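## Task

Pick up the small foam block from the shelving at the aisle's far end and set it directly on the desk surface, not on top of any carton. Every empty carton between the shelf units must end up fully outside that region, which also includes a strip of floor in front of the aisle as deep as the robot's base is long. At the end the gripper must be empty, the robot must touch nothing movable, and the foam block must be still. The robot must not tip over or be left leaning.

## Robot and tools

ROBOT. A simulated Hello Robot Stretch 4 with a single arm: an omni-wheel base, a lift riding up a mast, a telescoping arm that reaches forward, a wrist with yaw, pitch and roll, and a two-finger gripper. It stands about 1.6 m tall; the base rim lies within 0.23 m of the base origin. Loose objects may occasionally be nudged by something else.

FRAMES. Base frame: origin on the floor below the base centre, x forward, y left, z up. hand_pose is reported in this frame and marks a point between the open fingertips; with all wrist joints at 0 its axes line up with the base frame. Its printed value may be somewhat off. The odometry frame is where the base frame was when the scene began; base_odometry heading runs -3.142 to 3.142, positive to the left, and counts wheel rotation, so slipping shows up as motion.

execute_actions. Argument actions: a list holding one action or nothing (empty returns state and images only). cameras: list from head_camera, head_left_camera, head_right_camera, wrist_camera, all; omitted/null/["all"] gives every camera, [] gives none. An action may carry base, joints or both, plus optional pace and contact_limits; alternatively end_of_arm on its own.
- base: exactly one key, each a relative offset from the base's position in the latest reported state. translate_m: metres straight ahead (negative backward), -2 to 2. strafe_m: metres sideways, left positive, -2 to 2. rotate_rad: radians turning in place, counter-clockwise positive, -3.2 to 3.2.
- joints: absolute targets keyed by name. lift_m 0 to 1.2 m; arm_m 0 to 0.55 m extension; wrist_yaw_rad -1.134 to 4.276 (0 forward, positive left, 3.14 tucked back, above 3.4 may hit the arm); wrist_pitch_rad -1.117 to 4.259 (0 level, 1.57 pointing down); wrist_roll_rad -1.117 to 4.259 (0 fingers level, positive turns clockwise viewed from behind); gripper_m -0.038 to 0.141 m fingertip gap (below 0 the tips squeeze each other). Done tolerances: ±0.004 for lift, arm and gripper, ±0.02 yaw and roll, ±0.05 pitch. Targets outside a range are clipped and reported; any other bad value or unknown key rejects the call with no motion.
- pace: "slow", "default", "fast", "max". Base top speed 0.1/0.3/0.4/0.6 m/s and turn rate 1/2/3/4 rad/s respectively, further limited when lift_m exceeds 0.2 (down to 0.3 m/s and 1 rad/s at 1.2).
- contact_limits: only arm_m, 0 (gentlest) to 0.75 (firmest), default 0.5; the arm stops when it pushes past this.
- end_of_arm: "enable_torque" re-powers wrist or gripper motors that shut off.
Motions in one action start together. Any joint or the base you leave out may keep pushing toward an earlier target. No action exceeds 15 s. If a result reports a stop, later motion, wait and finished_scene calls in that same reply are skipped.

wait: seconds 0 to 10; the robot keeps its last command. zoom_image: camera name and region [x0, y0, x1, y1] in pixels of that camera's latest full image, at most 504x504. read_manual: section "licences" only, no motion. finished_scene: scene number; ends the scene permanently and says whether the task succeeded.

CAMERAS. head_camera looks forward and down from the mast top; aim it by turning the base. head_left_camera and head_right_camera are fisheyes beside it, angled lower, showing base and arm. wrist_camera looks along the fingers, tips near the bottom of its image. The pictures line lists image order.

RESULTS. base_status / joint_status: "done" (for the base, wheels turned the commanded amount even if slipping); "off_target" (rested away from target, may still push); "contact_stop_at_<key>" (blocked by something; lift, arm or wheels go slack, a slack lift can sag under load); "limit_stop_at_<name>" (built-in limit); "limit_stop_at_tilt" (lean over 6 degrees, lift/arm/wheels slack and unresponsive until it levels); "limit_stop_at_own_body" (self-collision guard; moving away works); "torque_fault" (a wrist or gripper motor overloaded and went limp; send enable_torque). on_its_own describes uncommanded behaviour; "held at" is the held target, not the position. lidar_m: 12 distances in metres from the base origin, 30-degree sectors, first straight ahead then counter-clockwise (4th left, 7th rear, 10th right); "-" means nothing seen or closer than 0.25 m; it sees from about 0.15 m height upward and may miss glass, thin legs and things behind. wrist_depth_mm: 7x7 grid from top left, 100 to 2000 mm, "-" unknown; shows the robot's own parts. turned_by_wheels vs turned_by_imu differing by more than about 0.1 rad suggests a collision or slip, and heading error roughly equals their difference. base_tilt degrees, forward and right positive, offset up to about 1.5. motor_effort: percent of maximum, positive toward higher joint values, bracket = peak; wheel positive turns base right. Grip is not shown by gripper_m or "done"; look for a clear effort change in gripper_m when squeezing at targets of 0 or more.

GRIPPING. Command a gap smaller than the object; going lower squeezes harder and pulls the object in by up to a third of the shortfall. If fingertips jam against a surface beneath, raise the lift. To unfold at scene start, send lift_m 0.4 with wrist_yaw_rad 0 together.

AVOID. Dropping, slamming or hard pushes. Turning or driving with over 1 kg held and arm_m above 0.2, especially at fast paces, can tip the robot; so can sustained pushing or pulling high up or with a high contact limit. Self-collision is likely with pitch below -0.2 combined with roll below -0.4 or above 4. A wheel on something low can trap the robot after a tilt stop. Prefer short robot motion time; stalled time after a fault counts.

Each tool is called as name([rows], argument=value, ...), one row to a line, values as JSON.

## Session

execute_actions(actions=[])

Scene clock: 0.00 s.
base_odometry: x=+0.000 y=+0.000 heading=+0.000 (m, m, rad; odometry frame)
turned_by_wheels: +0.000 (rad since the last result)
turned_by_imu: +0.000 (rad since the last result)
base_tilt: forward=+0.6 right=+0.6 (deg)
lidar_m: 1.05 1.15 1.57 1.54 1.67 1.05 1.03 1.10 2.17 2.10 1.38 1.19
base_status: not commanded
joint_positions: lift_m=+0.191 arm_m=-0.002 wrist_yaw_rad=+3.139 wrist_pitch_rad=+0.012 wrist_roll_rad=+0.004 gripper_m=+0.057
joint_status: not commanded
motor_effort: lift_m=+19 arm_m=-1 wrist_yaw_rad=-2 wrist_pitch_rad=-6 wrist_roll_rad=+2 gripper_m=-3 wheel_0=+0 wheel_1=+0 wheel_2=+0 (%)
hand_pose: x=-0.1196 y=+0.0882 z=+0.3660 quat_wxyz=(+0.001, -0.006, +0.002, +1.000) (m; base frame)
wrist_depth_mm: - 143 1229 - 1983 1863 1808 / - 125 156 1464 1537 1808 1863 / - 117 145 1983 1863 1863 1863 / - 130 176 1921 1863 1863 1756 / 142 172 - 1921 1983 1808 1808 / 1366 1661 1366 1661 1366 1661 1708 / 1008 1078 946 1008 946 1025 1098
pictures: head_camera, head_left_camera, head_right_camera, wrist_camera
camera_calibration (this result's frames):
wrist_camera: T_world_to_cam=[[-0.0431124, 0.998995, -0.0122864, -0.0813827], [-0.013228, -0.0128676, -0.99983, 0.430939], [-0.998983, -0.0429426, 0.0137694, 0.107692], [0, 0, 0, 1]] pos_world=[0.109774, 0.0914706, 0.428383]
Images, in order (width x height): head_camera 420x560, head_left_camera 420x672, head_right_camera 420x672, wrist_camera 616x392.

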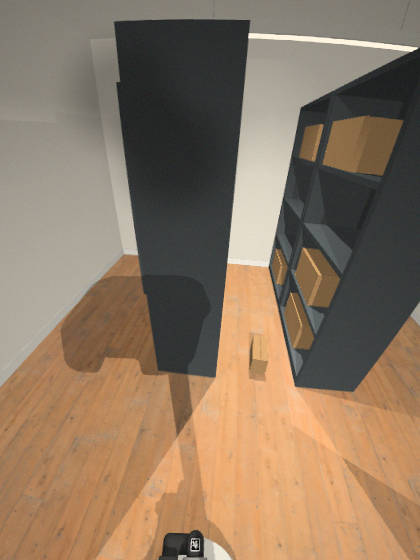

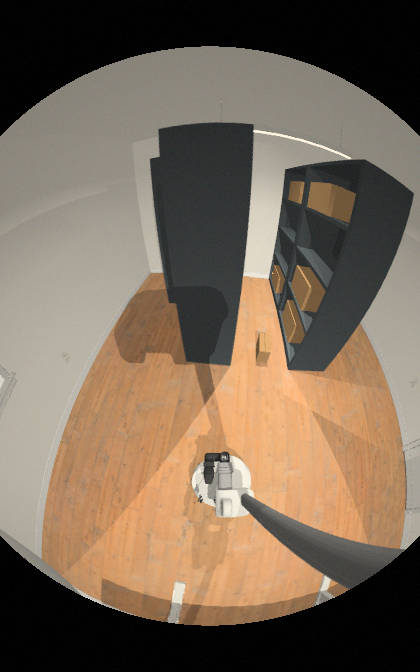

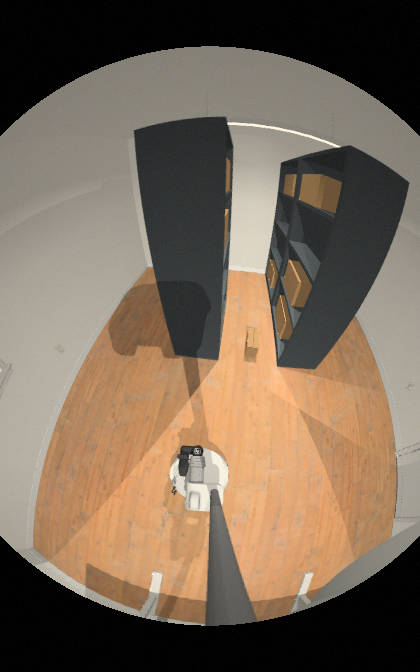

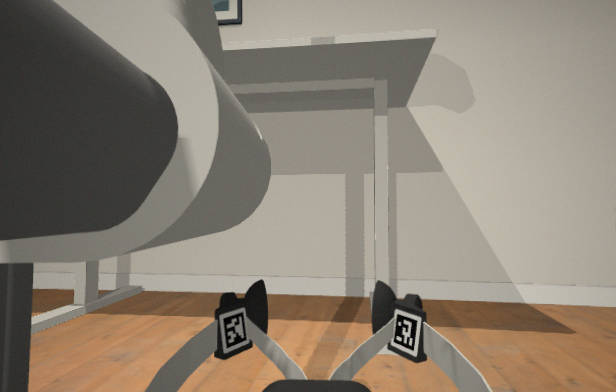

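execute_actions([
  {"base":{"rotate_rad":-0.098},"joints":{"lift_m":0.45,"wrist_yaw_rad":0}},
], cameras=[])

execute_actions([
  {"base":{"strafe_m":-0.25},"joints":{"wrist_pitch_rad":1.57,"gripper_m":0.14}},
], cameras=[])

execute_actions([
  {"base":{"translate_m":0.65},"joints":{"arm_m":0.3}},
])

Scene clock: 2.83 s.
base_odometry: x=+0.000 y=+0.000 heading=-0.098 (m, m, rad; odometry frame)
turned_by_wheels: -0.098 (rad since the last result)
turned_by_imu: -0.094 (rad since the last result)
base_tilt: forward=+0.6 right=+0.6 (deg)
lidar_m: 1.04 1.11 1.62 1.53 1.62 1.08 1.02 1.05 1.49 2.13 1.49 1.18
base_status: done
joint_positions: lift_m=+0.450 arm_m=-0.002 wrist_yaw_rad=+0.000 wrist_pitch_rad=+0.012 wrist_roll_rad=+0.004 gripper_m=+0.057
joint_status: all done
motor_effort: lift_m=+22(24) arm_m=-1(1) wrist_yaw_rad=-4(8) wrist_pitch_rad=-6(6) wrist_roll_rad=+2(1) gripper_m=-3(6) wheel_0=+2(5) wheel_1=+0(4) wheel_2=+1(7) (%)
hand_pose: x=+0.4571 y=-0.0873 z=+0.6247 quat_wxyz=(+1.000, +0.002, +0.006, +0.000) (m; base frame)
wrist_depth_mm: - 891 878 - - 1618 842 / - 878 866 - - 1708 854 / - 878 878 - - 1708 842 / - 878 878 - - 1308 842 / - 878 866 - - 1366 831 / - 866 854 - - 1499 831 / 1708 866 854 854 1499 1138 820
pictures: none
No camera images: the call's "cameras" was empty. Leave "cameras" out to get every camera's image.

Scene clock: 4.97 s.
base_odometry: x=-0.024 y=-0.249 heading=-0.098 (m, m, rad; odometry frame)
turned_by_wheels: +0.000 (rad since the last result)
turned_by_imu: +0.000 (rad since the last result)
base_tilt: forward=+0.7 right=+0.6 (deg)
lidar_m: 1.06 1.12 1.88 1.78 1.89 1.08 1.02 1.09 1.92 1.88 1.98 1.13
base_status: done
joint_positions: lift_m=+0.450 arm_m=-0.002 wrist_yaw_rad=+0.000 wrist_pitch_rad=+1.570 wrist_roll_rad=+0.004 gripper_m=+0.140
joint_status: all done
motor_effort: lift_m=+21(22) arm_m=-1(1) wrist_yaw_rad=-2(3) wrist_pitch_rad=+2(5) wrist_roll_rad=+3(2) gripper_m=-1(5) wheel_0=-1(7) wheel_1=+0(8) wheel_2=+1(1) (%)
hand_pose: x=+0.1689 y=-0.0874 z=+0.3396 quat_wxyz=(+0.708, +0.002, +0.707, -0.002) (m; base frame)
wrist_depth_mm: 591 591 585 580 574 569 569 / 585 591 585 580 569 564 559 / 585 580 574 574 564 559 559 / 580 580 574 564 564 554 554 / 580 574 370 392 559 554 549 / 580 357 353 349 402 212 544 / 574 355 347 157 343 549 549
pictures: none
No camera images: the call's "cameras" was empty. Leave "cameras" out to get every camera's image.

Scene clock: 8.63 s.
base_odometry: x=+0.623 y=-0.312 heading=-0.098 (m, m, rad; odometry frame)
turned_by_wheels: +0.000 (rad since the last result)
turned_by_imu: -0.001 (rad since the last result)
base_tilt: forward=+0.6 right=+0.6 (deg)
lidar_m: 0.50 0.46 0.62 1.79 1.86 1.76 2.43 1.78 1.98 1.91 0.60 0.53
base_status: done
joint_positions: lift_m=+0.450 arm_m=+0.299 wrist_yaw_rad=+0.000 wrist_pitch_rad=+1.570 wrist_roll_rad=+0.004 gripper_m=+0.140
joint_status: all done
motor_effort: lift_m=+21(21) arm_m=+5(3) wrist_yaw_rad=-2(2) wrist_pitch_rad=+1(2) wrist_roll_rad=+1(2) gripper_m=+0(0) wheel_0=-1(1) wheel_1=-2(1) wheel_2=+1(11) (%)
hand_pose: x=+0.4702 y=-0.0874 z=+0.3396 quat_wxyz=(+0.707, +0.002, +0.707, -0.002) (m; base frame)
wrist_depth_mm: 480 585 580 394 569 569 484 / 508 580 585 392 564 559 480 / 500 580 580 389 559 559 480 / 500 580 569 387 564 554 484 / 504 574 569 564 559 549 480 / 574 569 564 559 554 211 544 / 569 564 559 156 549 544 539
pictures: head_camera, head_left_camera, head_right_camera, wrist_camera
camera_calibration (this result's frames):
wrist_camera: T_world_to_cam=[[-0.0116026, -0.998877, -0.0459346, -0.0588858], [-0.999589, 0.01279, -0.02564, 0.545369], [0.0261987, 0.0456183, -0.998615, 0.559233], [0, 0, 0, 1]] pos_world=[0.52981, -0.0913061, 0.569737]
Images, in order (width x height): head_camera 420x560, head_left_camera 420x672, head_right_camera 420x672, wrist_camera 616x392.

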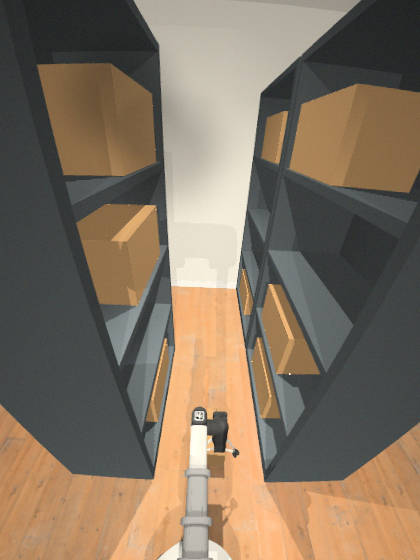

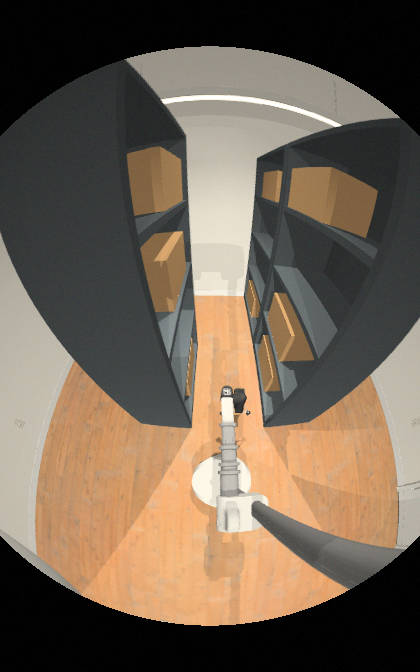

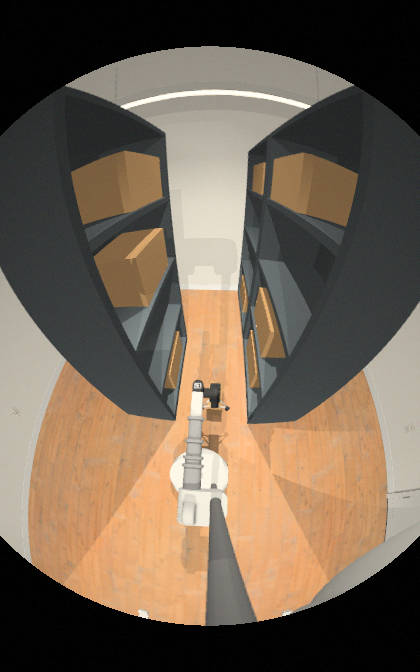

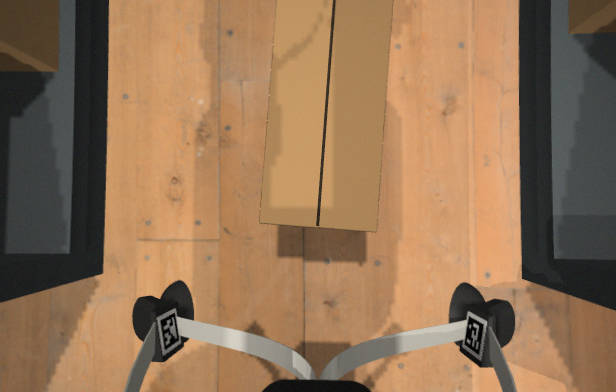

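execute_actions([
  {"joints":{"arm_m":0.43}},
], cameras=[])

execute_actions([
  {"joints":{"lift_m":0.24}},
], cameras=["wrist_camera"])

execute_actions([
  {"joints":{"gripper_m":0.03}},
], cameras=[])

execute_actions([
  {"joints":{"lift_m":0.4}},
], cameras=["wrist_camera","head_camera"])

Scene clock: 10.30 s.
base_odometry: x=+0.623 y=-0.312 heading=-0.098 (m, m, rad; odometry frame)
turned_by_wheels: +0.000 (rad since the last result)
turned_by_imu: +0.000 (rad since the last result)
base_tilt: forward=+0.7 right=+0.6 (deg)
lidar_m: 0.51 0.47 0.58 1.79 1.90 1.75 2.45 1.77 1.98 1.89 0.59 0.55
base_status: not commanded
joint_positions: lift_m=+0.450 arm_m=+0.429 wrist_yaw_rad=+0.000 wrist_pitch_rad=+1.570 wrist_roll_rad=+0.004 gripper_m=+0.140
joint_status: all done
motor_effort: lift_m=+21(21) arm_m=+5(4) wrist_yaw_rad=-3(2) wrist_pitch_rad=+1(1) wrist_roll_rad=+2(1) gripper_m=-2(2) wheel_0=-1(1) wheel_1=-2(2) wheel_2=+1(1) (%)
hand_pose: x=+0.6002 y=-0.0874 z=+0.3396 quat_wxyz=(+0.707, +0.002, +0.707, -0.002) (m; base frame)
wrist_depth_mm: 484 591 580 574 569 569 484 / 484 591 574 574 569 554 480 / 484 585 574 389 564 559 480 / 504 574 569 387 564 564 480 / 504 569 569 384 559 549 477 / 492 564 564 382 564 212 469 / 496 564 559 156 549 549 469
pictures: none
No camera images: the call's "cameras" was empty. Leave "cameras" out to get every camera's image.

Scene clock: 12.27 s.
base_odometry: x=+0.623 y=-0.312 heading=-0.098 (m, m, rad; odometry frame)
turned_by_wheels: +0.000 (rad since the last result)
turned_by_imu: +0.000 (rad since the last result)
base_tilt: forward=+0.6 right=+0.6 (deg)
lidar_m: 0.49 0.48 0.63 1.77 1.85 1.77 2.44 1.75 1.98 1.91 0.62 0.55
base_status: not commanded
joint_positions: lift_m=+0.241 arm_m=+0.429 wrist_yaw_rad=+0.000 wrist_pitch_rad=+1.571 wrist_roll_rad=+0.004 gripper_m=+0.140
joint_status: all done
motor_effort: lift_m=+12(20) arm_m=+5(5) wrist_yaw_rad=-2(1) wrist_pitch_rad=-1(2) wrist_roll_rad=+1(1) gripper_m=-3(1) wheel_0=-1(1) wheel_1=-1(1) wheel_2=+0(1) (%)
hand_pose: x=+0.6000 y=-0.0874 z=+0.1303 quat_wxyz=(+0.707, +0.002, +0.707, -0.002) (m; base frame)
wrist_depth_mm: 375 373 368 182 180 357 359 / 373 370 183 181 179 357 355 / 373 366 181 180 178 353 353 / 370 366 180 178 177 351 351 / 366 362 179 177 176 349 349 / 364 220 178 176 175 204 347 / 362 357 176 175 173 188 345
pictures: wrist_camera
camera_calibration (this result's frames):
wrist_camera: T_world_to_cam=[[-0.0119497, -0.998873, -0.0459256, -0.0667846], [-0.999605, 0.0131019, -0.0248687, 0.66963], [0.0254424, 0.0456102, -0.998635, 0.347336], [0, 0, 0, 1]] pos_world=[0.65973, -0.0913248, 0.360448]
Images, in order (width x height): wrist_camera 616x392.

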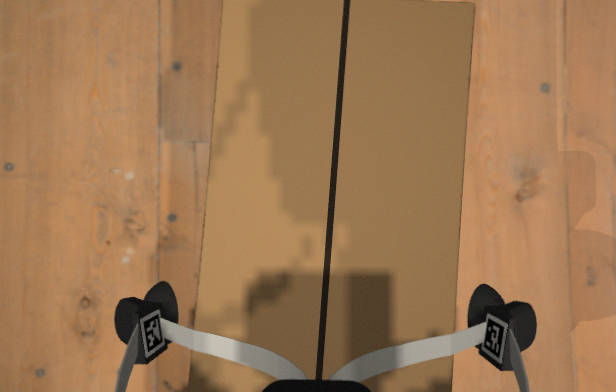

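Scene clock: 14.37 s.
base_odometry: x=+0.623 y=-0.312 heading=-0.098 (m, m, rad; odometry frame)
turned_by_wheels: +0.000 (rad since the last result)
turned_by_imu: +0.000 (rad since the last result)
base_tilt: forward=+0.6 right=+0.6 (deg)
lidar_m: 0.51 0.46 0.60 1.79 1.85 1.77 2.42 1.73 1.98 1.89 0.59 0.57
base_status: not commanded
joint_positions: lift_m=+0.240 arm_m=+0.429 wrist_yaw_rad=+0.000 wrist_pitch_rad=+1.570 wrist_roll_rad=+0.004 gripper_m=+0.031
joint_status: all done
motor_effort: lift_m=+17(16) arm_m=+5(5) wrist_yaw_rad=-2(2) wrist_pitch_rad=+1(1) wrist_roll_rad=+2(2) gripper_m=-37(39) wheel_0=-1(1) wheel_1=-1(1) wheel_2=+0(1) (%)
hand_pose: x=+0.6002 y=-0.0874 z=+0.1299 quat_wxyz=(+0.707, +0.002, +0.707, -0.002) (m; base frame)
wrist_depth_mm: 373 368 169 168 167 355 355 / 370 364 167 167 166 351 351 / 370 364 166 165 165 351 347 / 366 364 164 164 163 347 349 / 364 362 163 162 161 347 343 / 364 357 162 161 160 176 343 / 357 172 160 160 159 163 340
pictures: none
No camera images: the call's "cameras" was empty. Leave "cameras" out to get every camera's image.

Scene clock: 16.10 s.
base_odometry: x=+0.623 y=-0.312 heading=-0.098 (m, m, rad; odometry frame)
turned_by_wheels: +0.000 (rad since the last result)
turned_by_imu: +0.000 (rad since the last result)
base_tilt: forward=+0.7 right=+0.6 (deg)
lidar_m: 0.49 0.47 0.62 1.79 1.85 1.76 2.44 1.75 1.98 1.89 0.58 0.54
base_status: not commanded
joint_positions: lift_m=+0.400 arm_m=+0.429 wrist_yaw_rad=+0.000 wrist_pitch_rad=+1.570 wrist_roll_rad=+0.004 gripper_m=+0.031
joint_status: all done
motor_effort: lift_m=+22(22) arm_m=+5(5) wrist_yaw_rad=-2(2) wrist_pitch_rad=+1(1) wrist_roll_rad=+2(1) gripper_m=-37(36) wheel_0=-1(1) wheel_1=-1(1) wheel_2=+0(0) (%)
hand_pose: x=+0.6002 y=-0.0874 z=+0.2895 quat_wxyz=(+0.707, +0.002, +0.707, -0.002) (m; base frame)
wrist_depth_mm: 466 530 169 168 168 508 462 / 459 530 167 167 166 512 462 / 455 525 166 165 165 512 459 / 455 525 164 163 163 504 455 / 452 521 163 162 161 500 452 / 452 517 161 161 160 176 459 / 439 173 160 160 158 163 418
pictures: head_camera, wrist_camera
camera_calibration (this result's frames):
wrist_camera: T_world_to_cam=[[-0.0118575, -0.998874, -0.0459331, -0.0595268], [-0.99959, 0.013039, -0.0255089, 0.673965], [0.0260791, 0.0456118, -0.998619, 0.505866], [0, 0, 0, 1]] pos_world=[0.65979, -0.091321, 0.519625]
Images, in order (width x height): head_camera 420x560, wrist_camera 616x392.

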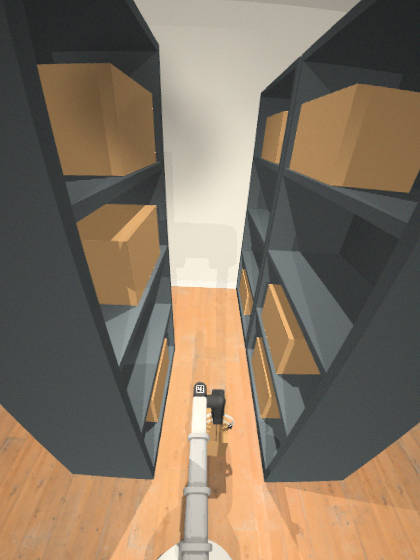

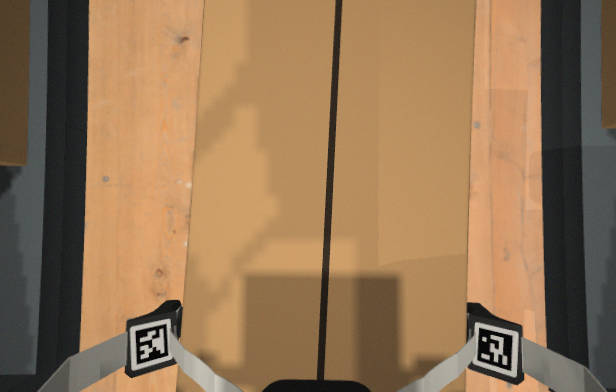

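execute_actions([
  {"base":{"translate_m":-0.5},"joints":{"arm_m":0.15}},
], cameras=[])

execute_actions([
  {"base":{"rotate_rad":-1.3}},
], cameras=[])

execute_actions([
  {"base":{"translate_m":0.4},"joints":{"arm_m":0.5,"lift_m":0.243}},
], cameras=["head_camera","head_left_camera"])

execute_actions([
  {"joints":{"gripper_m":0.14}},
], cameras=[])

execute_actions([
  {"joints":{"lift_m":0.5}},
], cameras=[])

execute_actions([
  {"base":{"translate_m":-0.4},"joints":{"arm_m":0,"gripper_m":0}},
], cameras=[])

execute_actions([
  {"base":{"rotate_rad":1.3}},
])

Scene clock: 19.53 s.
base_odometry: x=+0.125 y=-0.263 heading=-0.098 (m, m, rad; odometry frame)
turned_by_wheels: +0.000 (rad since the last result)
turned_by_imu: +0.002 (rad since the last result)
base_tilt: forward=+0.7 right=+0.6 (deg)
lidar_m: 0.46 0.93 1.88 1.79 1.90 1.26 1.15 1.23 1.95 1.88 1.98 0.25
base_status: done
joint_positions: lift_m=+0.400 arm_m=+0.151 wrist_yaw_rad=+0.000 wrist_pitch_rad=+1.570 wrist_roll_rad=+0.004 gripper_m=+0.031
joint_status: all done
motor_effort: lift_m=+22(23) arm_m=-5(6) wrist_yaw_rad=-2(3) wrist_pitch_rad=-1(1) wrist_roll_rad=+2(3) gripper_m=-36(37) wheel_0=-1(4) wheel_1=+1(3) wheel_2=-2(10) (%)
hand_pose: x=+0.3219 y=-0.0874 z=+0.2895 quat_wxyz=(+0.707, +0.002, +0.707, -0.002) (m; base frame)
wrist_depth_mm: 539 535 169 168 167 512 512 / 535 535 167 167 166 508 512 / 535 535 166 165 164 508 504 / 530 525 164 164 163 504 504 / 521 517 163 162 162 500 500 / 521 517 162 161 160 176 496 / 521 173 160 160 158 163 496
pictures: none
No camera images: the call's "cameras" was empty. Leave "cameras" out to get every camera's image.

Scene clock: 21.43 s.
base_odometry: x=+0.125 y=-0.263 heading=-1.398 (m, m, rad; odometry frame)
turned_by_wheels: -1.300 (rad since the last result)
turned_by_imu: -1.260 (rad since the last result)
base_tilt: forward=+0.6 right=+0.6 (deg)
lidar_m: 0.48 1.04 0.96 0.94 1.10 1.79 1.82 2.18 1.16 1.17 1.40 0.27
base_status: done
joint_positions: lift_m=+0.400 arm_m=+0.151 wrist_yaw_rad=+0.000 wrist_pitch_rad=+1.570 wrist_roll_rad=+0.004 gripper_m=+0.031
joint_status: not commanded
motor_effort: lift_m=+22(21) arm_m=-5(5) wrist_yaw_rad=-2(2) wrist_pitch_rad=+0(0) wrist_roll_rad=+2(1) gripper_m=-36(39) wheel_0=+0(6) wheel_1=-1(7) wheel_2=+0(6) (%)
hand_pose: x=+0.3219 y=-0.0874 z=+0.2895 quat_wxyz=(+0.707, +0.002, +0.707, -0.002) (m; base frame)
wrist_depth_mm: 544 535 169 168 167 517 512 / 539 535 168 167 166 512 508 / 535 530 166 165 164 508 508 / 530 521 164 164 163 508 504 / 525 521 163 162 161 508 500 / 525 521 162 160 161 176 496 / 521 173 160 160 159 163 496
pictures: none
No camera images: the call's "cameras" was empty. Leave "cameras" out to get every camera's image.

Scene clock: 24.27 s.
base_odometry: x=+0.194 y=-0.657 heading=-1.398 (m, m, rad; odometry frame)
turned_by_wheels: +0.000 (rad since the last result)
turned_by_imu: +0.000 (rad since the last result)
base_tilt: forward=+0.7 right=+0.6 (deg)
lidar_m: 0.57 0.89 0.75 1.20 1.02 2.22 2.21 1.50 1.27 1.28 1.72 1.52
base_status: done
joint_positions: lift_m=+0.243 arm_m=+0.499 wrist_yaw_rad=+0.000 wrist_pitch_rad=+1.570 wrist_roll_rad=+0.004 gripper_m=+0.031
joint_status: all done
motor_effort: lift_m=+17(19) arm_m=+5(7) wrist_yaw_rad=-3(3) wrist_pitch_rad=+0(0) wrist_roll_rad=+1(2) gripper_m=-38(38) wheel_0=+1(4) wheel_1=+0(2) wheel_2=+1(11) (%)
hand_pose: x=+0.6702 y=-0.0874 z=+0.1329 quat_wxyz=(+0.707, +0.001, +0.707, -0.001) (m; base frame)
wrist_depth_mm: 375 373 169 168 167 355 355 / 373 373 167 167 166 353 353 / 370 366 166 166 164 353 353 / 370 366 164 163 163 351 349 / 368 362 163 162 161 347 347 / 362 362 161 161 160 177 345 / 359 173 160 159 158 163 342
pictures: head_camera, head_left_camera
Images, in order (width x height): head_camera 420x560, head_left_camera 420x672.

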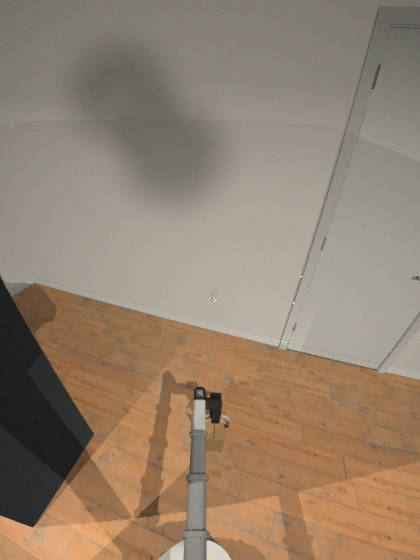

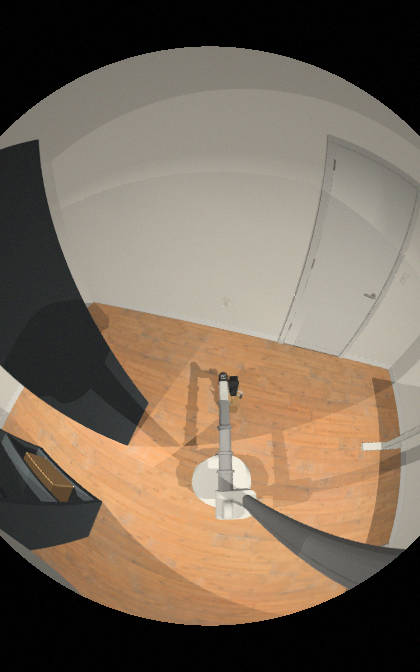

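Scene clock: 26.37 s.
base_odometry: x=+0.194 y=-0.657 heading=-1.398 (m, m, rad; odometry frame)
turned_by_wheels: +0.000 (rad since the last result)
turned_by_imu: +0.000 (rad since the last result)
base_tilt: forward=+0.7 right=+0.6 (deg)
lidar_m: 0.58 0.94 0.78 1.20 1.02 2.20 2.22 1.49 1.27 1.28 1.72 1.50
base_status: not commanded
joint_positions: lift_m=+0.243 arm_m=+0.499 wrist_yaw_rad=+0.000 wrist_pitch_rad=+1.571 wrist_roll_rad=+0.004 gripper_m=+0.140
joint_status: all done
motor_effort: lift_m=+14(17) arm_m=+5(5) wrist_yaw_rad=-1(1) wrist_pitch_rad=-1(6) wrist_roll_rad=+2(3) gripper_m=+0(39) wheel_0=+0(1) wheel_1=+0(0) wheel_2=+0(1) (%)
hand_pose: x=+0.6700 y=-0.0874 z=+0.1332 quat_wxyz=(+0.707, +0.002, +0.707, -0.002) (m; base frame)
wrist_depth_mm: 379 377 189 187 186 362 362 / 375 375 187 186 184 362 357 / 377 373 186 184 183 359 357 / 370 368 185 183 182 357 355 / 373 366 183 182 181 357 355 / 370 364 182 180 179 199 351 / 366 364 180 179 177 190 349
pictures: none
No camera images: the call's "cameras" was empty. Leave "cameras" out to get every camera's image.

Scene clock: 28.50 s.
base_odometry: x=+0.194 y=-0.657 heading=-1.398 (m, m, rad; odometry frame)
turned_by_wheels: +0.000 (rad since the last result)
turned_by_imu: +0.000 (rad since the last result)
base_tilt: forward=+0.6 right=+0.6 (deg)
lidar_m: 0.56 0.95 0.76 1.21 1.01 2.20 2.22 1.48 1.27 1.29 1.71 1.51
base_status: not commanded
joint_positions: lift_m=+0.500 arm_m=+0.499 wrist_yaw_rad=+0.000 wrist_pitch_rad=+1.570 wrist_roll_rad=+0.004 gripper_m=+0.140
joint_status: all done
motor_effort: lift_m=+22(24) arm_m=+5(5) wrist_yaw_rad=-2(1) wrist_pitch_rad=+2(4) wrist_roll_rad=+1(2) gripper_m=-2(1) wheel_0=+1(1) wheel_1=+1(0) wheel_2=+0(0) (%)
hand_pose: x=+0.6703 y=-0.0874 z=+0.3895 quat_wxyz=(+0.707, +0.002, +0.707, -0.002) (m; base frame)
wrist_depth_mm: 654 640 627 627 621 615 615 / 640 634 634 621 615 615 615 / 634 634 627 439 609 603 609 / 640 627 621 436 615 603 609 / 627 621 621 430 603 603 591 / 621 621 615 430 603 211 591 / 627 621 609 157 597 597 591
pictures: none
No camera images: the call's "cameras" was empty. Leave "cameras" out to get every camera's image.

Scene clock: 31.33 s.
base_odometry: x=+0.125 y=-0.263 heading=-1.398 (m, m, rad; odometry frame)
turned_by_wheels: +0.000 (rad since the last result)
turned_by_imu: +0.002 (rad since the last result)
base_tilt: forward=+0.7 right=+0.6 (deg)
lidar_m: 0.97 1.05 0.97 0.95 1.09 1.76 1.79 2.16 1.15 1.15 1.39 1.89
base_status: done
joint_positions: lift_m=+0.500 arm_m=+0.001 wrist_yaw_rad=+0.000 wrist_pitch_rad=+1.570 wrist_roll_rad=+0.004 gripper_m=+0.000
joint_status: all done
motor_effort: lift_m=+22(22) arm_m=-5(4) wrist_yaw_rad=-1(2) wrist_pitch_rad=+0(0) wrist_roll_rad=+3(2) gripper_m=-8(6) wheel_0=+0(3) wheel_1=+0(5) wheel_2=+0(10) (%)
hand_pose: x=+0.1719 y=-0.0874 z=+0.3895 quat_wxyz=(+0.707, +0.002, +0.707, -0.002) (m; base frame)
wrist_depth_mm: 640 647 640 627 621 621 609 / 647 634 627 621 615 615 609 / 647 634 621 634 621 615 609 / 627 627 627 615 609 609 597 / 634 627 421 436 603 603 597 / 627 413 404 204 603 597 597 / 615 404 171 188 180 603 597
pictures: none
No camera images: the call's "cameras" was empty. Leave "cameras" out to get every camera's image.

Scene clock: 33.23 s.
base_odometry: x=+0.125 y=-0.263 heading=-0.098 (m, m, rad; odometry frame)
turned_by_wheels: +1.300 (rad since the last result)
turned_by_imu: +1.260 (rad since the last result)
base_tilt: forward=+0.6 right=+0.6 (deg)
lidar_m: 0.91 0.94 1.85 1.78 1.91 1.22 1.18 1.21 1.94 0.94 1.99 0.98
base_status: done
joint_positions: lift_m=+0.500 arm_m=+0.001 wrist_yaw_rad=+0.000 wrist_pitch_rad=+1.570 wrist_roll_rad=+0.004 gripper_m=+0.000
joint_status: not commanded
motor_effort: lift_m=+22(22) arm_m=-5(5) wrist_yaw_rad=-2(2) wrist_pitch_rad=+0(0) wrist_roll_rad=+1(1) gripper_m=-8(7) wheel_0=-2(5) wheel_1=+1(7) wheel_2=+0(6) (%)
hand_pose: x=+0.1719 y=-0.0874 z=+0.3895 quat_wxyz=(+0.707, +0.002, +0.707, -0.002) (m; base frame)
wrist_depth_mm: 647 640 627 627 627 621 609 / 647 634 634 627 621 621 603 / 647 634 627 621 615 609 603 / 640 621 621 615 615 609 603 / 627 627 421 433 603 603 597 / 627 410 404 204 480 603 591 / 621 402 171 187 179 597 591
pictures: head_camera, head_left_camera, head_right_camera, wrist_camera
camera_calibration (this result's frames):
wrist_camera: T_world_to_cam=[[-0.0118559, -0.998874, -0.0459303, -0.0600101], [-0.999596, 0.0130268, -0.0252778, 0.248346], [0.0258477, 0.0456121, -0.998625, 0.616998], [0, 0, 0, 1]] pos_world=[0.231587, -0.0913203, 0.619671]
Images, in order (width x height): head_camera 420x560, head_left_camera 420x672, head_right_camera 420x672, wrist_camera 616x392.

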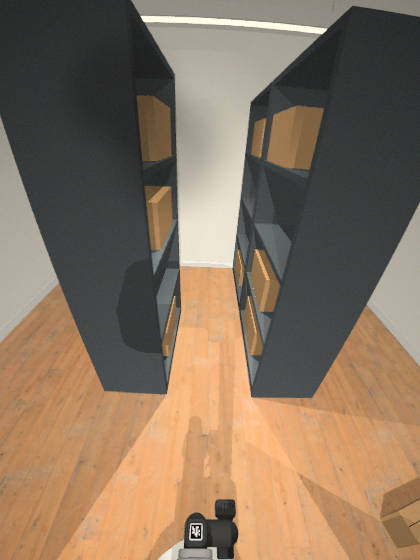

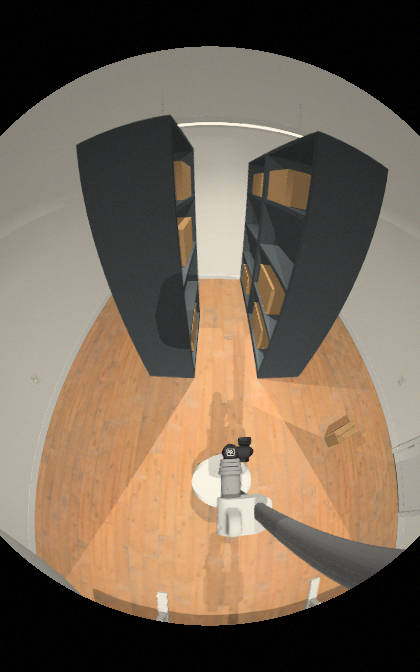

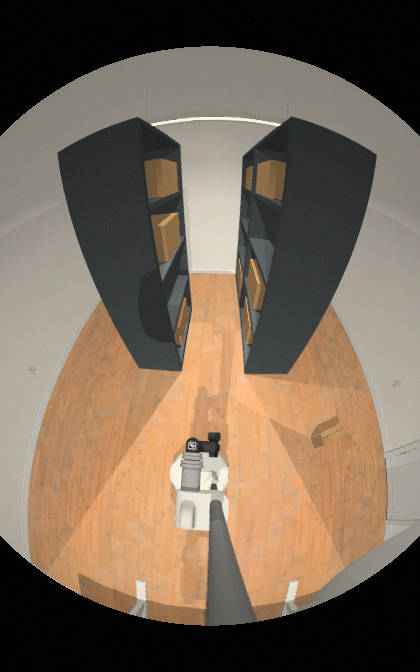

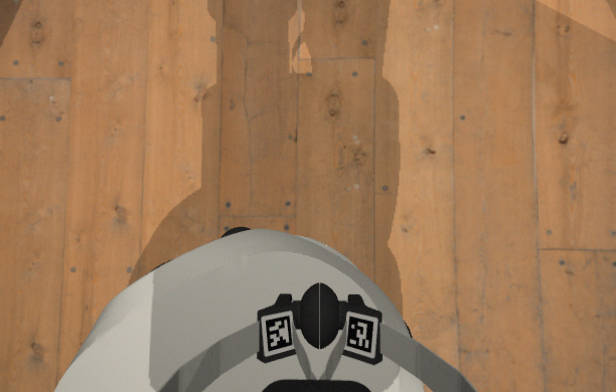

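execute_actions([
  {"base":{"strafe_m":-0.065}},
], cameras=[])

execute_actions([
  {"base":{"translate_m":0.85}},
], cameras=["head_camera","wrist_camera"])

Scene clock: 34.67 s.
base_odometry: x=+0.119 y=-0.328 heading=-0.098 (m, m, rad; odometry frame)
turned_by_wheels: +0.000 (rad since the last result)
turned_by_imu: +0.000 (rad since the last result)
base_tilt: forward=+0.6 right=+0.6 (deg)
lidar_m: 1.16 0.93 1.92 1.85 1.93 1.27 1.16 1.21 1.89 0.88 0.92 0.96
base_status: done
joint_positions: lift_m=+0.500 arm_m=+0.001 wrist_yaw_rad=+0.000 wrist_pitch_rad=+1.570 wrist_roll_rad=+0.004 gripper_m=+0.000
joint_status: not commanded
motor_effort: lift_m=+21(21) arm_m=-5(5) wrist_yaw_rad=-2(2) wrist_pitch_rad=-1(0) wrist_roll_rad=+2(2) gripper_m=-5(6) wheel_0=-1(7) wheel_1=+2(6) wheel_2=+0(1) (%)
hand_pose: x=+0.1719 y=-0.0874 z=+0.3895 quat_wxyz=(+0.707, +0.002, +0.707, -0.002) (m; base frame)
wrist_depth_mm: 647 640 627 634 621 615 615 / 647 634 627 627 627 615 603 / 647 640 634 621 615 609 603 / 634 634 621 615 615 615 603 / 634 627 421 436 609 609 597 / 627 413 402 204 480 609 591 / 621 407 171 187 180 591 597
pictures: none
No camera images: the call's "cameras" was empty. Leave "cameras" out to get every camera's image.

Scene clock: 38.97 s.
base_odometry: x=+0.965 y=-0.411 heading=-0.098 (m, m, rad; odometry frame)
turned_by_wheels: +0.000 (rad since the last result)
turned_by_imu: -0.001 (rad since the last result)
base_tilt: forward=+0.6 right=+0.6 (deg)
lidar_m: 1.25 0.42 0.29 0.38 1.96 2.72 2.78 2.48 1.07 0.32 0.26 0.43
base_status: done
joint_positions: lift_m=+0.500 arm_m=+0.001 wrist_yaw_rad=+0.000 wrist_pitch_rad=+1.570 wrist_roll_rad=+0.004 gripper_m=+0.000
joint_status: not commanded
motor_effort: lift_m=+21(21) arm_m=-5(5) wrist_yaw_rad=-2(2) wrist_pitch_rad=+0(0) wrist_roll_rad=+2(3) gripper_m=-8(8) wheel_0=-1(3) wheel_1=-2(3) wheel_2=+0(10) (%)
hand_pose: x=+0.1720 y=-0.0874 z=+0.3896 quat_wxyz=(+0.707, +0.002, +0.707, -0.002) (m; base frame)
wrist_depth_mm: 564 647 634 634 627 539 394 / 559 634 634 621 615 539 517 / 559 634 627 621 615 535 539 / 559 634 621 621 609 539 525 / 549 621 418 436 603 530 525 / 597 413 404 204 597 530 439 / 621 404 171 187 180 597 355
pictures: head_camera, wrist_camera
camera_calibration (this result's frames):
wrist_camera: T_world_to_cam=[[-0.011806, -0.998875, -0.0459313, -0.0600163], [-0.999594, 0.0129807, -0.0253604, 0.248397], [0.0259281, 0.0456133, -0.998623, 0.617022], [0, 0, 0, 1]] pos_world=[0.231589, -0.0913175, 0.619715]
Images, in order (width x height): head_camera 420x560, wrist_camera 616x392.

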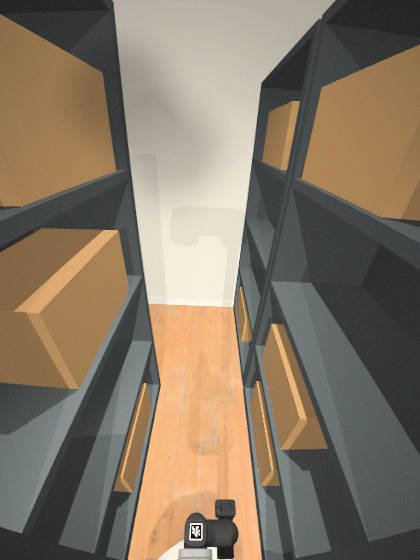

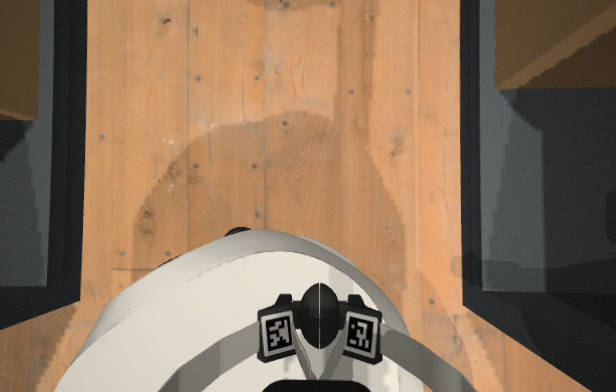

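execute_actions([
  {"base":{"strafe_m":0.015},"pace":"slow"},
], cameras=[])

execute_actions([
  {"base":{"translate_m":0.6}},
], cameras=[])

execute_actions([
  {"base":{"translate_m":0.4},"pace":"slow"},
])

Scene clock: 40.10 s.
base_odometry: x=+0.966 y=-0.396 heading=-0.098 (m, m, rad; odometry frame)
turned_by_wheels: +0.000 (rad since the last result)
turned_by_imu: +0.000 (rad since the last result)
base_tilt: forward=+0.6 right=+0.6 (deg)
lidar_m: 1.31 0.37 0.25 0.39 1.93 2.69 2.80 2.47 1.07 0.29 0.29 0.44
base_status: done
joint_positions: lift_m=+0.500 arm_m=+0.001 wrist_yaw_rad=+0.000 wrist_pitch_rad=+1.570 wrist_roll_rad=+0.004 gripper_m=+0.000
joint_status: not commanded
motor_effort: lift_m=+21(21) arm_m=-5(5) wrist_yaw_rad=-2(2) wrist_pitch_rad=+0(0) wrist_roll_rad=+2(1) gripper_m=-8(5) wheel_0=-1(5) wheel_1=+0(4) wheel_2=+0(2) (%)
hand_pose: x=+0.1720 y=-0.0874 z=+0.3896 quat_wxyz=(+0.707, +0.002, +0.707, -0.002) (m; base frame)
wrist_depth_mm: 559 647 634 627 621 564 415 / 554 640 640 627 621 564 521 / 564 634 634 621 615 559 535 / 569 627 627 615 615 559 525 / 554 627 424 436 609 554 525 / 559 413 402 204 603 603 436 / 621 404 171 187 180 591 512
pictures: none
No camera images: the call's "cameras" was empty. Leave "cameras" out to get every camera's image.

Scene clock: 43.60 s.
base_odometry: x=+1.563 y=-0.455 heading=-0.099 (m, m, rad; odometry frame)
turned_by_wheels: +0.000 (rad since the last result)
turned_by_imu: -0.001 (rad since the last result)
base_tilt: forward=+0.6 right=+0.6 (deg)
lidar_m: 1.32 0.35 0.27 0.25 0.25 0.38 3.46 0.43 0.31 0.28 0.30 0.45
base_status: done
joint_positions: lift_m=+0.500 arm_m=+0.001 wrist_yaw_rad=+0.000 wrist_pitch_rad=+1.570 wrist_roll_rad=+0.004 gripper_m=+0.000
joint_status: not commanded
motor_effort: lift_m=+21(21) arm_m=-5(5) wrist_yaw_rad=-2(2) wrist_pitch_rad=+0(0) wrist_roll_rad=+2(2) gripper_m=-6(7) wheel_0=-1(6) wheel_1=-2(5) wheel_2=+1(7) (%)
hand_pose: x=+0.1720 y=-0.0874 z=+0.3896 quat_wxyz=(+0.707, +0.002, +0.707, -0.002) (m; base frame)
wrist_depth_mm: 647 640 640 634 627 585 399 / 569 640 634 627 627 591 430 / 559 640 627 627 621 574 530 / 559 634 634 621 615 574 462 / 539 621 421 433 603 574 415 / 539 410 402 204 597 574 418 / 525 404 171 187 180 539 421
pictures: none
No camera images: the call's "cameras" was empty. Leave "cameras" out to get every camera's image.

Scene clock: 48.90 s.
base_odometry: x=+1.961 y=-0.495 heading=-0.099 (m, m, rad; odometry frame)
turned_by_wheels: +0.000 (rad since the last result)
turned_by_imu: +0.000 (rad since the last result)
base_tilt: forward=+0.7 right=+0.6 (deg)
lidar_m: 0.91 0.97 0.46 0.25 0.25 0.37 - 0.45 0.29 0.28 0.31 0.44
base_status: done
joint_positions: lift_m=+0.500 arm_m=+0.001 wrist_yaw_rad=+0.000 wrist_pitch_rad=+1.570 wrist_roll_rad=+0.004 gripper_m=+0.000
joint_status: not commanded
motor_effort: lift_m=+21(21) arm_m=-5(5) wrist_yaw_rad=-2(2) wrist_pitch_rad=+0(0) wrist_roll_rad=+2(2) gripper_m=-9(7) wheel_0=+1(1) wheel_1=+1(4) wheel_2=-1(3) (%)
hand_pose: x=+0.1720 y=-0.0874 z=+0.3896 quat_wxyz=(+0.707, +0.002, +0.707, -0.002) (m; base frame)
wrist_depth_mm: 647 640 634 627 627 585 424 / 647 640 634 627 621 591 492 / 647 640 627 621 615 580 530 / 634 627 621 621 621 574 530 / 634 627 421 433 609 585 530 / 634 410 404 203 477 591 521 / 574 402 171 187 180 544 439
pictures: head_camera, head_left_camera, head_right_camera, wrist_camera
camera_calibration (this result's frames):
wrist_camera: T_world_to_cam=[[-0.0117819, -0.998875, -0.0459315, -0.0600201], [-0.999594, 0.0129575, -0.0253805, 0.248408], [0.0259472, 0.0456139, -0.998622, 0.617023], [0, 0, 0, 1]] pos_world=[0.23159, -0.0913162, 0.619721]
Images, in order (width x height): head_camera 420x560, head_left_camera 420x672, head_right_camera 420x672, wrist_camera 616x392.

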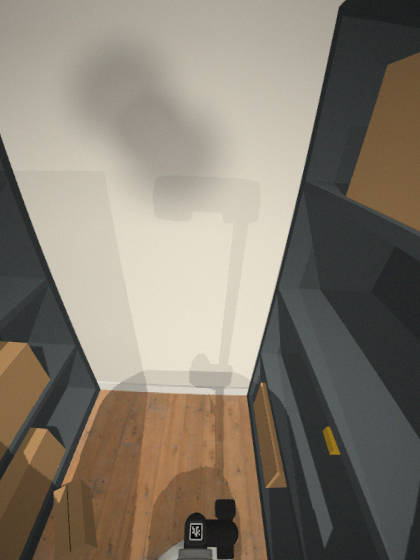

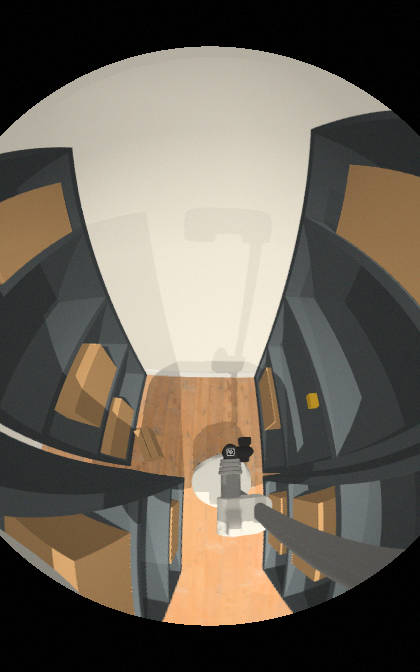

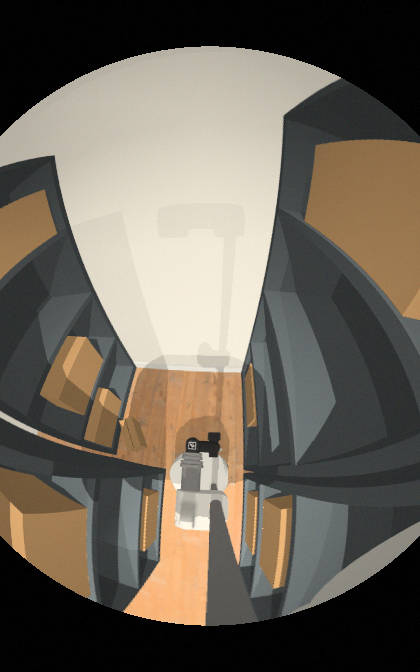

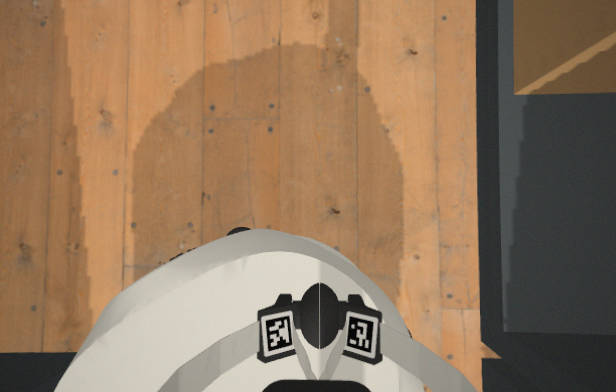

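execute_actions([
  {"base":{"strafe_m":-0.02},"pace":"slow"},
], cameras=[])

execute_actions([
  {"base":{"translate_m":0.3}},
], cameras=[])

execute_actions([
  {"base":{"rotate_rad":1.62}},
])

Scene clock: 50.17 s.
base_odometry: x=+1.959 y=-0.515 heading=-0.099 (m, m, rad; odometry frame)
turned_by_wheels: +0.000 (rad since the last result)
turned_by_imu: +0.000 (rad since the last result)
base_tilt: forward=+0.7 right=+0.6 (deg)
lidar_m: 0.91 0.96 0.49 0.28 0.29 0.42 - 0.43 0.29 0.25 0.29 0.41
base_status: done
joint_positions: lift_m=+0.500 arm_m=+0.001 wrist_yaw_rad=+0.000 wrist_pitch_rad=+1.570 wrist_roll_rad=+0.004 gripper_m=+0.000
joint_status: not commanded
motor_effort: lift_m=+21(21) arm_m=-5(5) wrist_yaw_rad=-2(2) wrist_pitch_rad=+0(0) wrist_roll_rad=+3(1) gripper_m=-6(5) wheel_0=+2(4) wheel_1=-1(6) wheel_2=-1(0) (%)
hand_pose: x=+0.1720 y=-0.0874 z=+0.3896 quat_wxyz=(+0.707, +0.002, +0.707, -0.002) (m; base frame)
wrist_depth_mm: 654 634 634 627 621 539 397 / 640 634 640 621 621 539 496 / 640 634 627 615 615 539 535 / 640 634 621 615 609 535 530 / 634 627 418 436 615 539 525 / 627 410 404 204 477 539 521 / 580 404 171 187 180 504 418
pictures: none
No camera images: the call's "cameras" was empty. Leave "cameras" out to get every camera's image.

Scene clock: 52.63 s.
base_odometry: x=+2.258 y=-0.544 heading=-0.099 (m, m, rad; odometry frame)
turned_by_wheels: +0.000 (rad since the last result)
turned_by_imu: +0.000 (rad since the last result)
base_tilt: forward=+0.7 right=+0.6 (deg)
lidar_m: 0.62 0.66 0.77 0.46 0.41 0.41 1.19 0.43 0.29 0.27 0.29 0.41
base_status: done
joint_positions: lift_m=+0.500 arm_m=+0.001 wrist_yaw_rad=+0.000 wrist_pitch_rad=+1.570 wrist_roll_rad=+0.004 gripper_m=+0.000
joint_status: not commanded
motor_effort: lift_m=+21(21) arm_m=-5(5) wrist_yaw_rad=-2(2) wrist_pitch_rad=+0(0) wrist_roll_rad=+2(2) gripper_m=-8(5) wheel_0=-1(5) wheel_1=+1(3) wheel_2=+0(10) (%)
hand_pose: x=+0.1720 y=-0.0874 z=+0.3896 quat_wxyz=(+0.707, +0.002, +0.707, -0.002) (m; base frame)
wrist_depth_mm: 640 647 634 621 621 544 399 / 647 640 640 627 621 544 397 / 634 627 627 621 621 544 397 / 640 627 621 615 615 544 397 / 634 627 421 433 609 539 397 / 621 410 404 204 603 544 399 / 621 404 171 187 180 525 521
pictures: none
No camera images: the call's "cameras" was empty. Leave "cameras" out to get every camera's image.

Scene clock: 54.70 s.
base_odometry: x=+2.258 y=-0.544 heading=+1.522 (m, m, rad; odometry frame)
turned_by_wheels: +1.620 (rad since the last result)
turned_by_imu: +1.571 (rad since the last result)
base_tilt: forward=+0.6 right=+0.7 (deg)
lidar_m: 0.48 0.40 0.39 1.09 0.43 0.30 0.30 0.33 0.44 0.63 0.67 0.74
base_status: done
joint_positions: lift_m=+0.500 arm_m=+0.001 wrist_yaw_rad=+0.000 wrist_pitch_rad=+1.570 wrist_roll_rad=+0.004 gripper_m=+0.000
joint_status: not commanded
motor_effort: lift_m=+21(21) arm_m=-5(5) wrist_yaw_rad=-2(2) wrist_pitch_rad=+1(1) wrist_roll_rad=+1(2) gripper_m=-6(7) wheel_0=+1(7) wheel_1=-1(6) wheel_2=+2(6) (%)
hand_pose: x=+0.1720 y=-0.0874 z=+0.3896 quat_wxyz=(+0.707, +0.002, +0.707, -0.002) (m; base frame)
wrist_depth_mm: 504 634 559 634 621 621 615 / 504 634 634 627 621 615 615 / 530 640 634 615 609 609 609 / 634 634 621 621 615 609 597 / 634 634 421 433 609 603 603 / 634 407 399 203 603 597 597 / 615 402 171 187 179 603 597
pictures: head_camera, head_left_camera, head_right_camera, wrist_camera
camera_calibration (this result's frames):
wrist_camera: T_world_to_cam=[[-0.0116594, -0.998876, -0.0459331, -0.0600384], [-0.999592, 0.0128409, -0.0255121, 0.248501], [0.0260733, 0.0456169, -0.998619, 0.617037], [0, 0, 0, 1]] pos_world=[0.231611, -0.0913092, 0.619766]
Images, in order (width x height): head_camera 420x560, head_left_camera 420x672, head_right_camera 420x672, wrist_camera 616x392.

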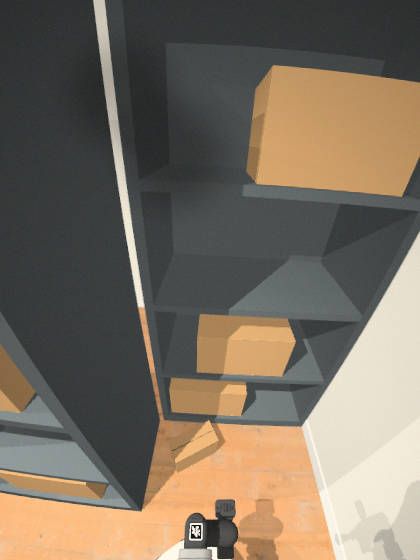

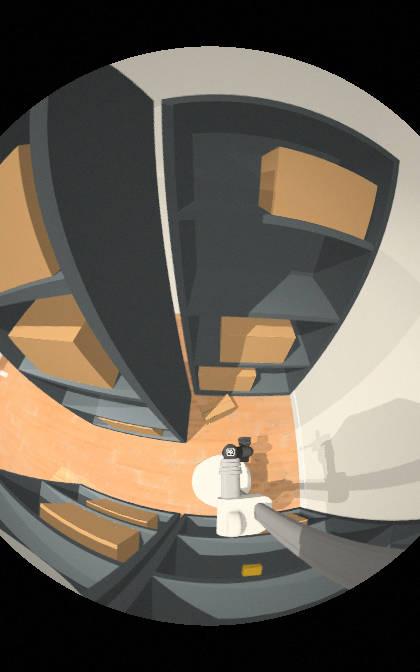

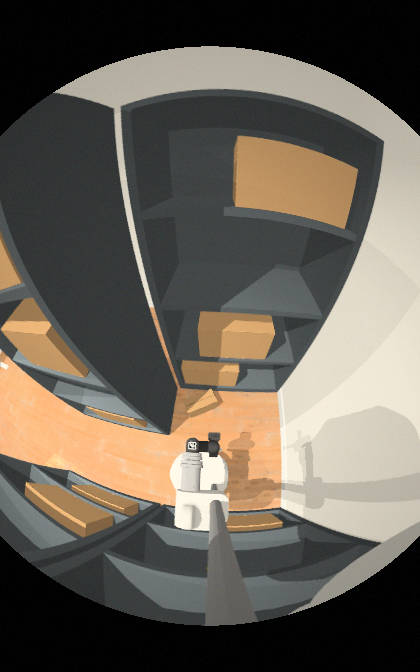

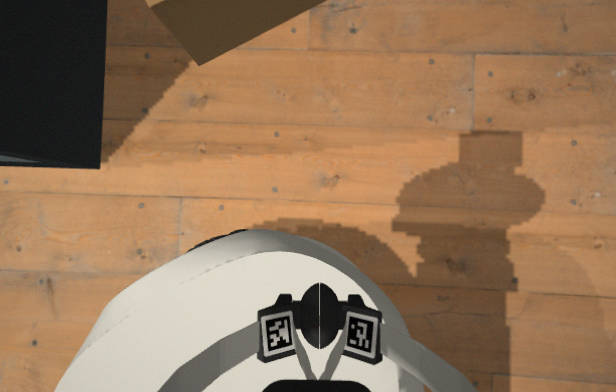

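execute_actions([
  {"base":{"strafe_m":0.11},"joints":{"wrist_roll_rad":1.1,"arm_m":0.39,"lift_m":0.44,"gripper_m":0.14}},
], cameras=["head_camera","wrist_camera"])

Scene clock: 57.20 s.
base_odometry: x=+2.148 y=-0.539 heading=+1.522 (m, m, rad; odometry frame)
turned_by_wheels: +0.000 (rad since the last result)
turned_by_imu: +0.001 (rad since the last result)
base_tilt: forward=+0.6 right=+0.6 (deg)
lidar_m: 0.46 0.29 0.43 1.08 0.39 0.30 0.29 0.30 0.43 0.72 0.79 0.52
base_status: done
joint_positions: lift_m=+0.440 arm_m=+0.389 wrist_yaw_rad=+0.000 wrist_pitch_rad=+1.570 wrist_roll_rad=+1.100 gripper_m=+0.140
joint_status: all done
motor_effort: lift_m=+17(19) arm_m=+5(8) wrist_yaw_rad=-2(3) wrist_pitch_rad=+1(1) wrist_roll_rad=+2(6) gripper_m=+0(10) wheel_0=+0(5) wheel_1=-1(7) wheel_2=+1(1) (%)
hand_pose: x=+0.5603 y=-0.0874 z=+0.3299 quat_wxyz=(+0.603, +0.370, +0.603, -0.369) (m; base frame)
wrist_depth_mm: 220 278 394 564 564 554 549 / 235 312 466 554 554 559 544 / 257 349 488 377 559 549 549 / 283 404 521 373 554 544 539 / 319 480 559 373 554 539 539 / 368 459 375 375 549 212 535 / 387 473 539 156 544 535 535
pictures: head_camera, wrist_camera
camera_calibration (this result's frames):
wrist_camera: T_world_to_cam=[[-0.893309, -0.446998, -0.0468217, 0.484242], [-0.446289, 0.894533, -0.0252264, 0.402057], [0.0531597, -0.00163893, -0.998585, 0.528005], [0, 0, 0, 1]] pos_world=[0.583943, -0.142332, 0.560073]
Images, in order (width x height): head_camera 420x560, wrist_camera 616x392.

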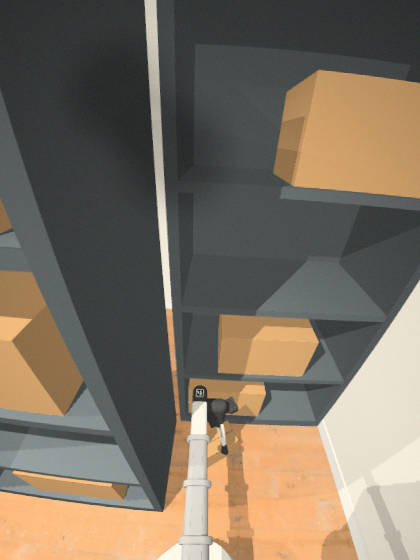

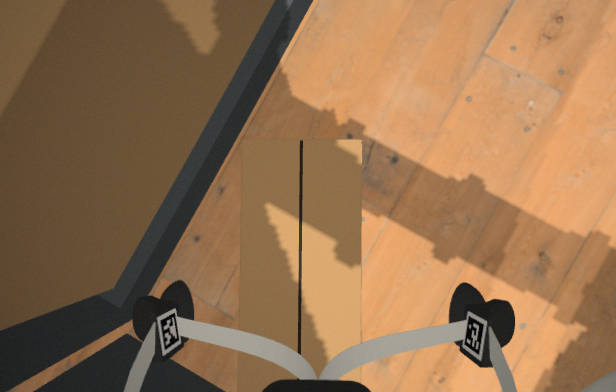

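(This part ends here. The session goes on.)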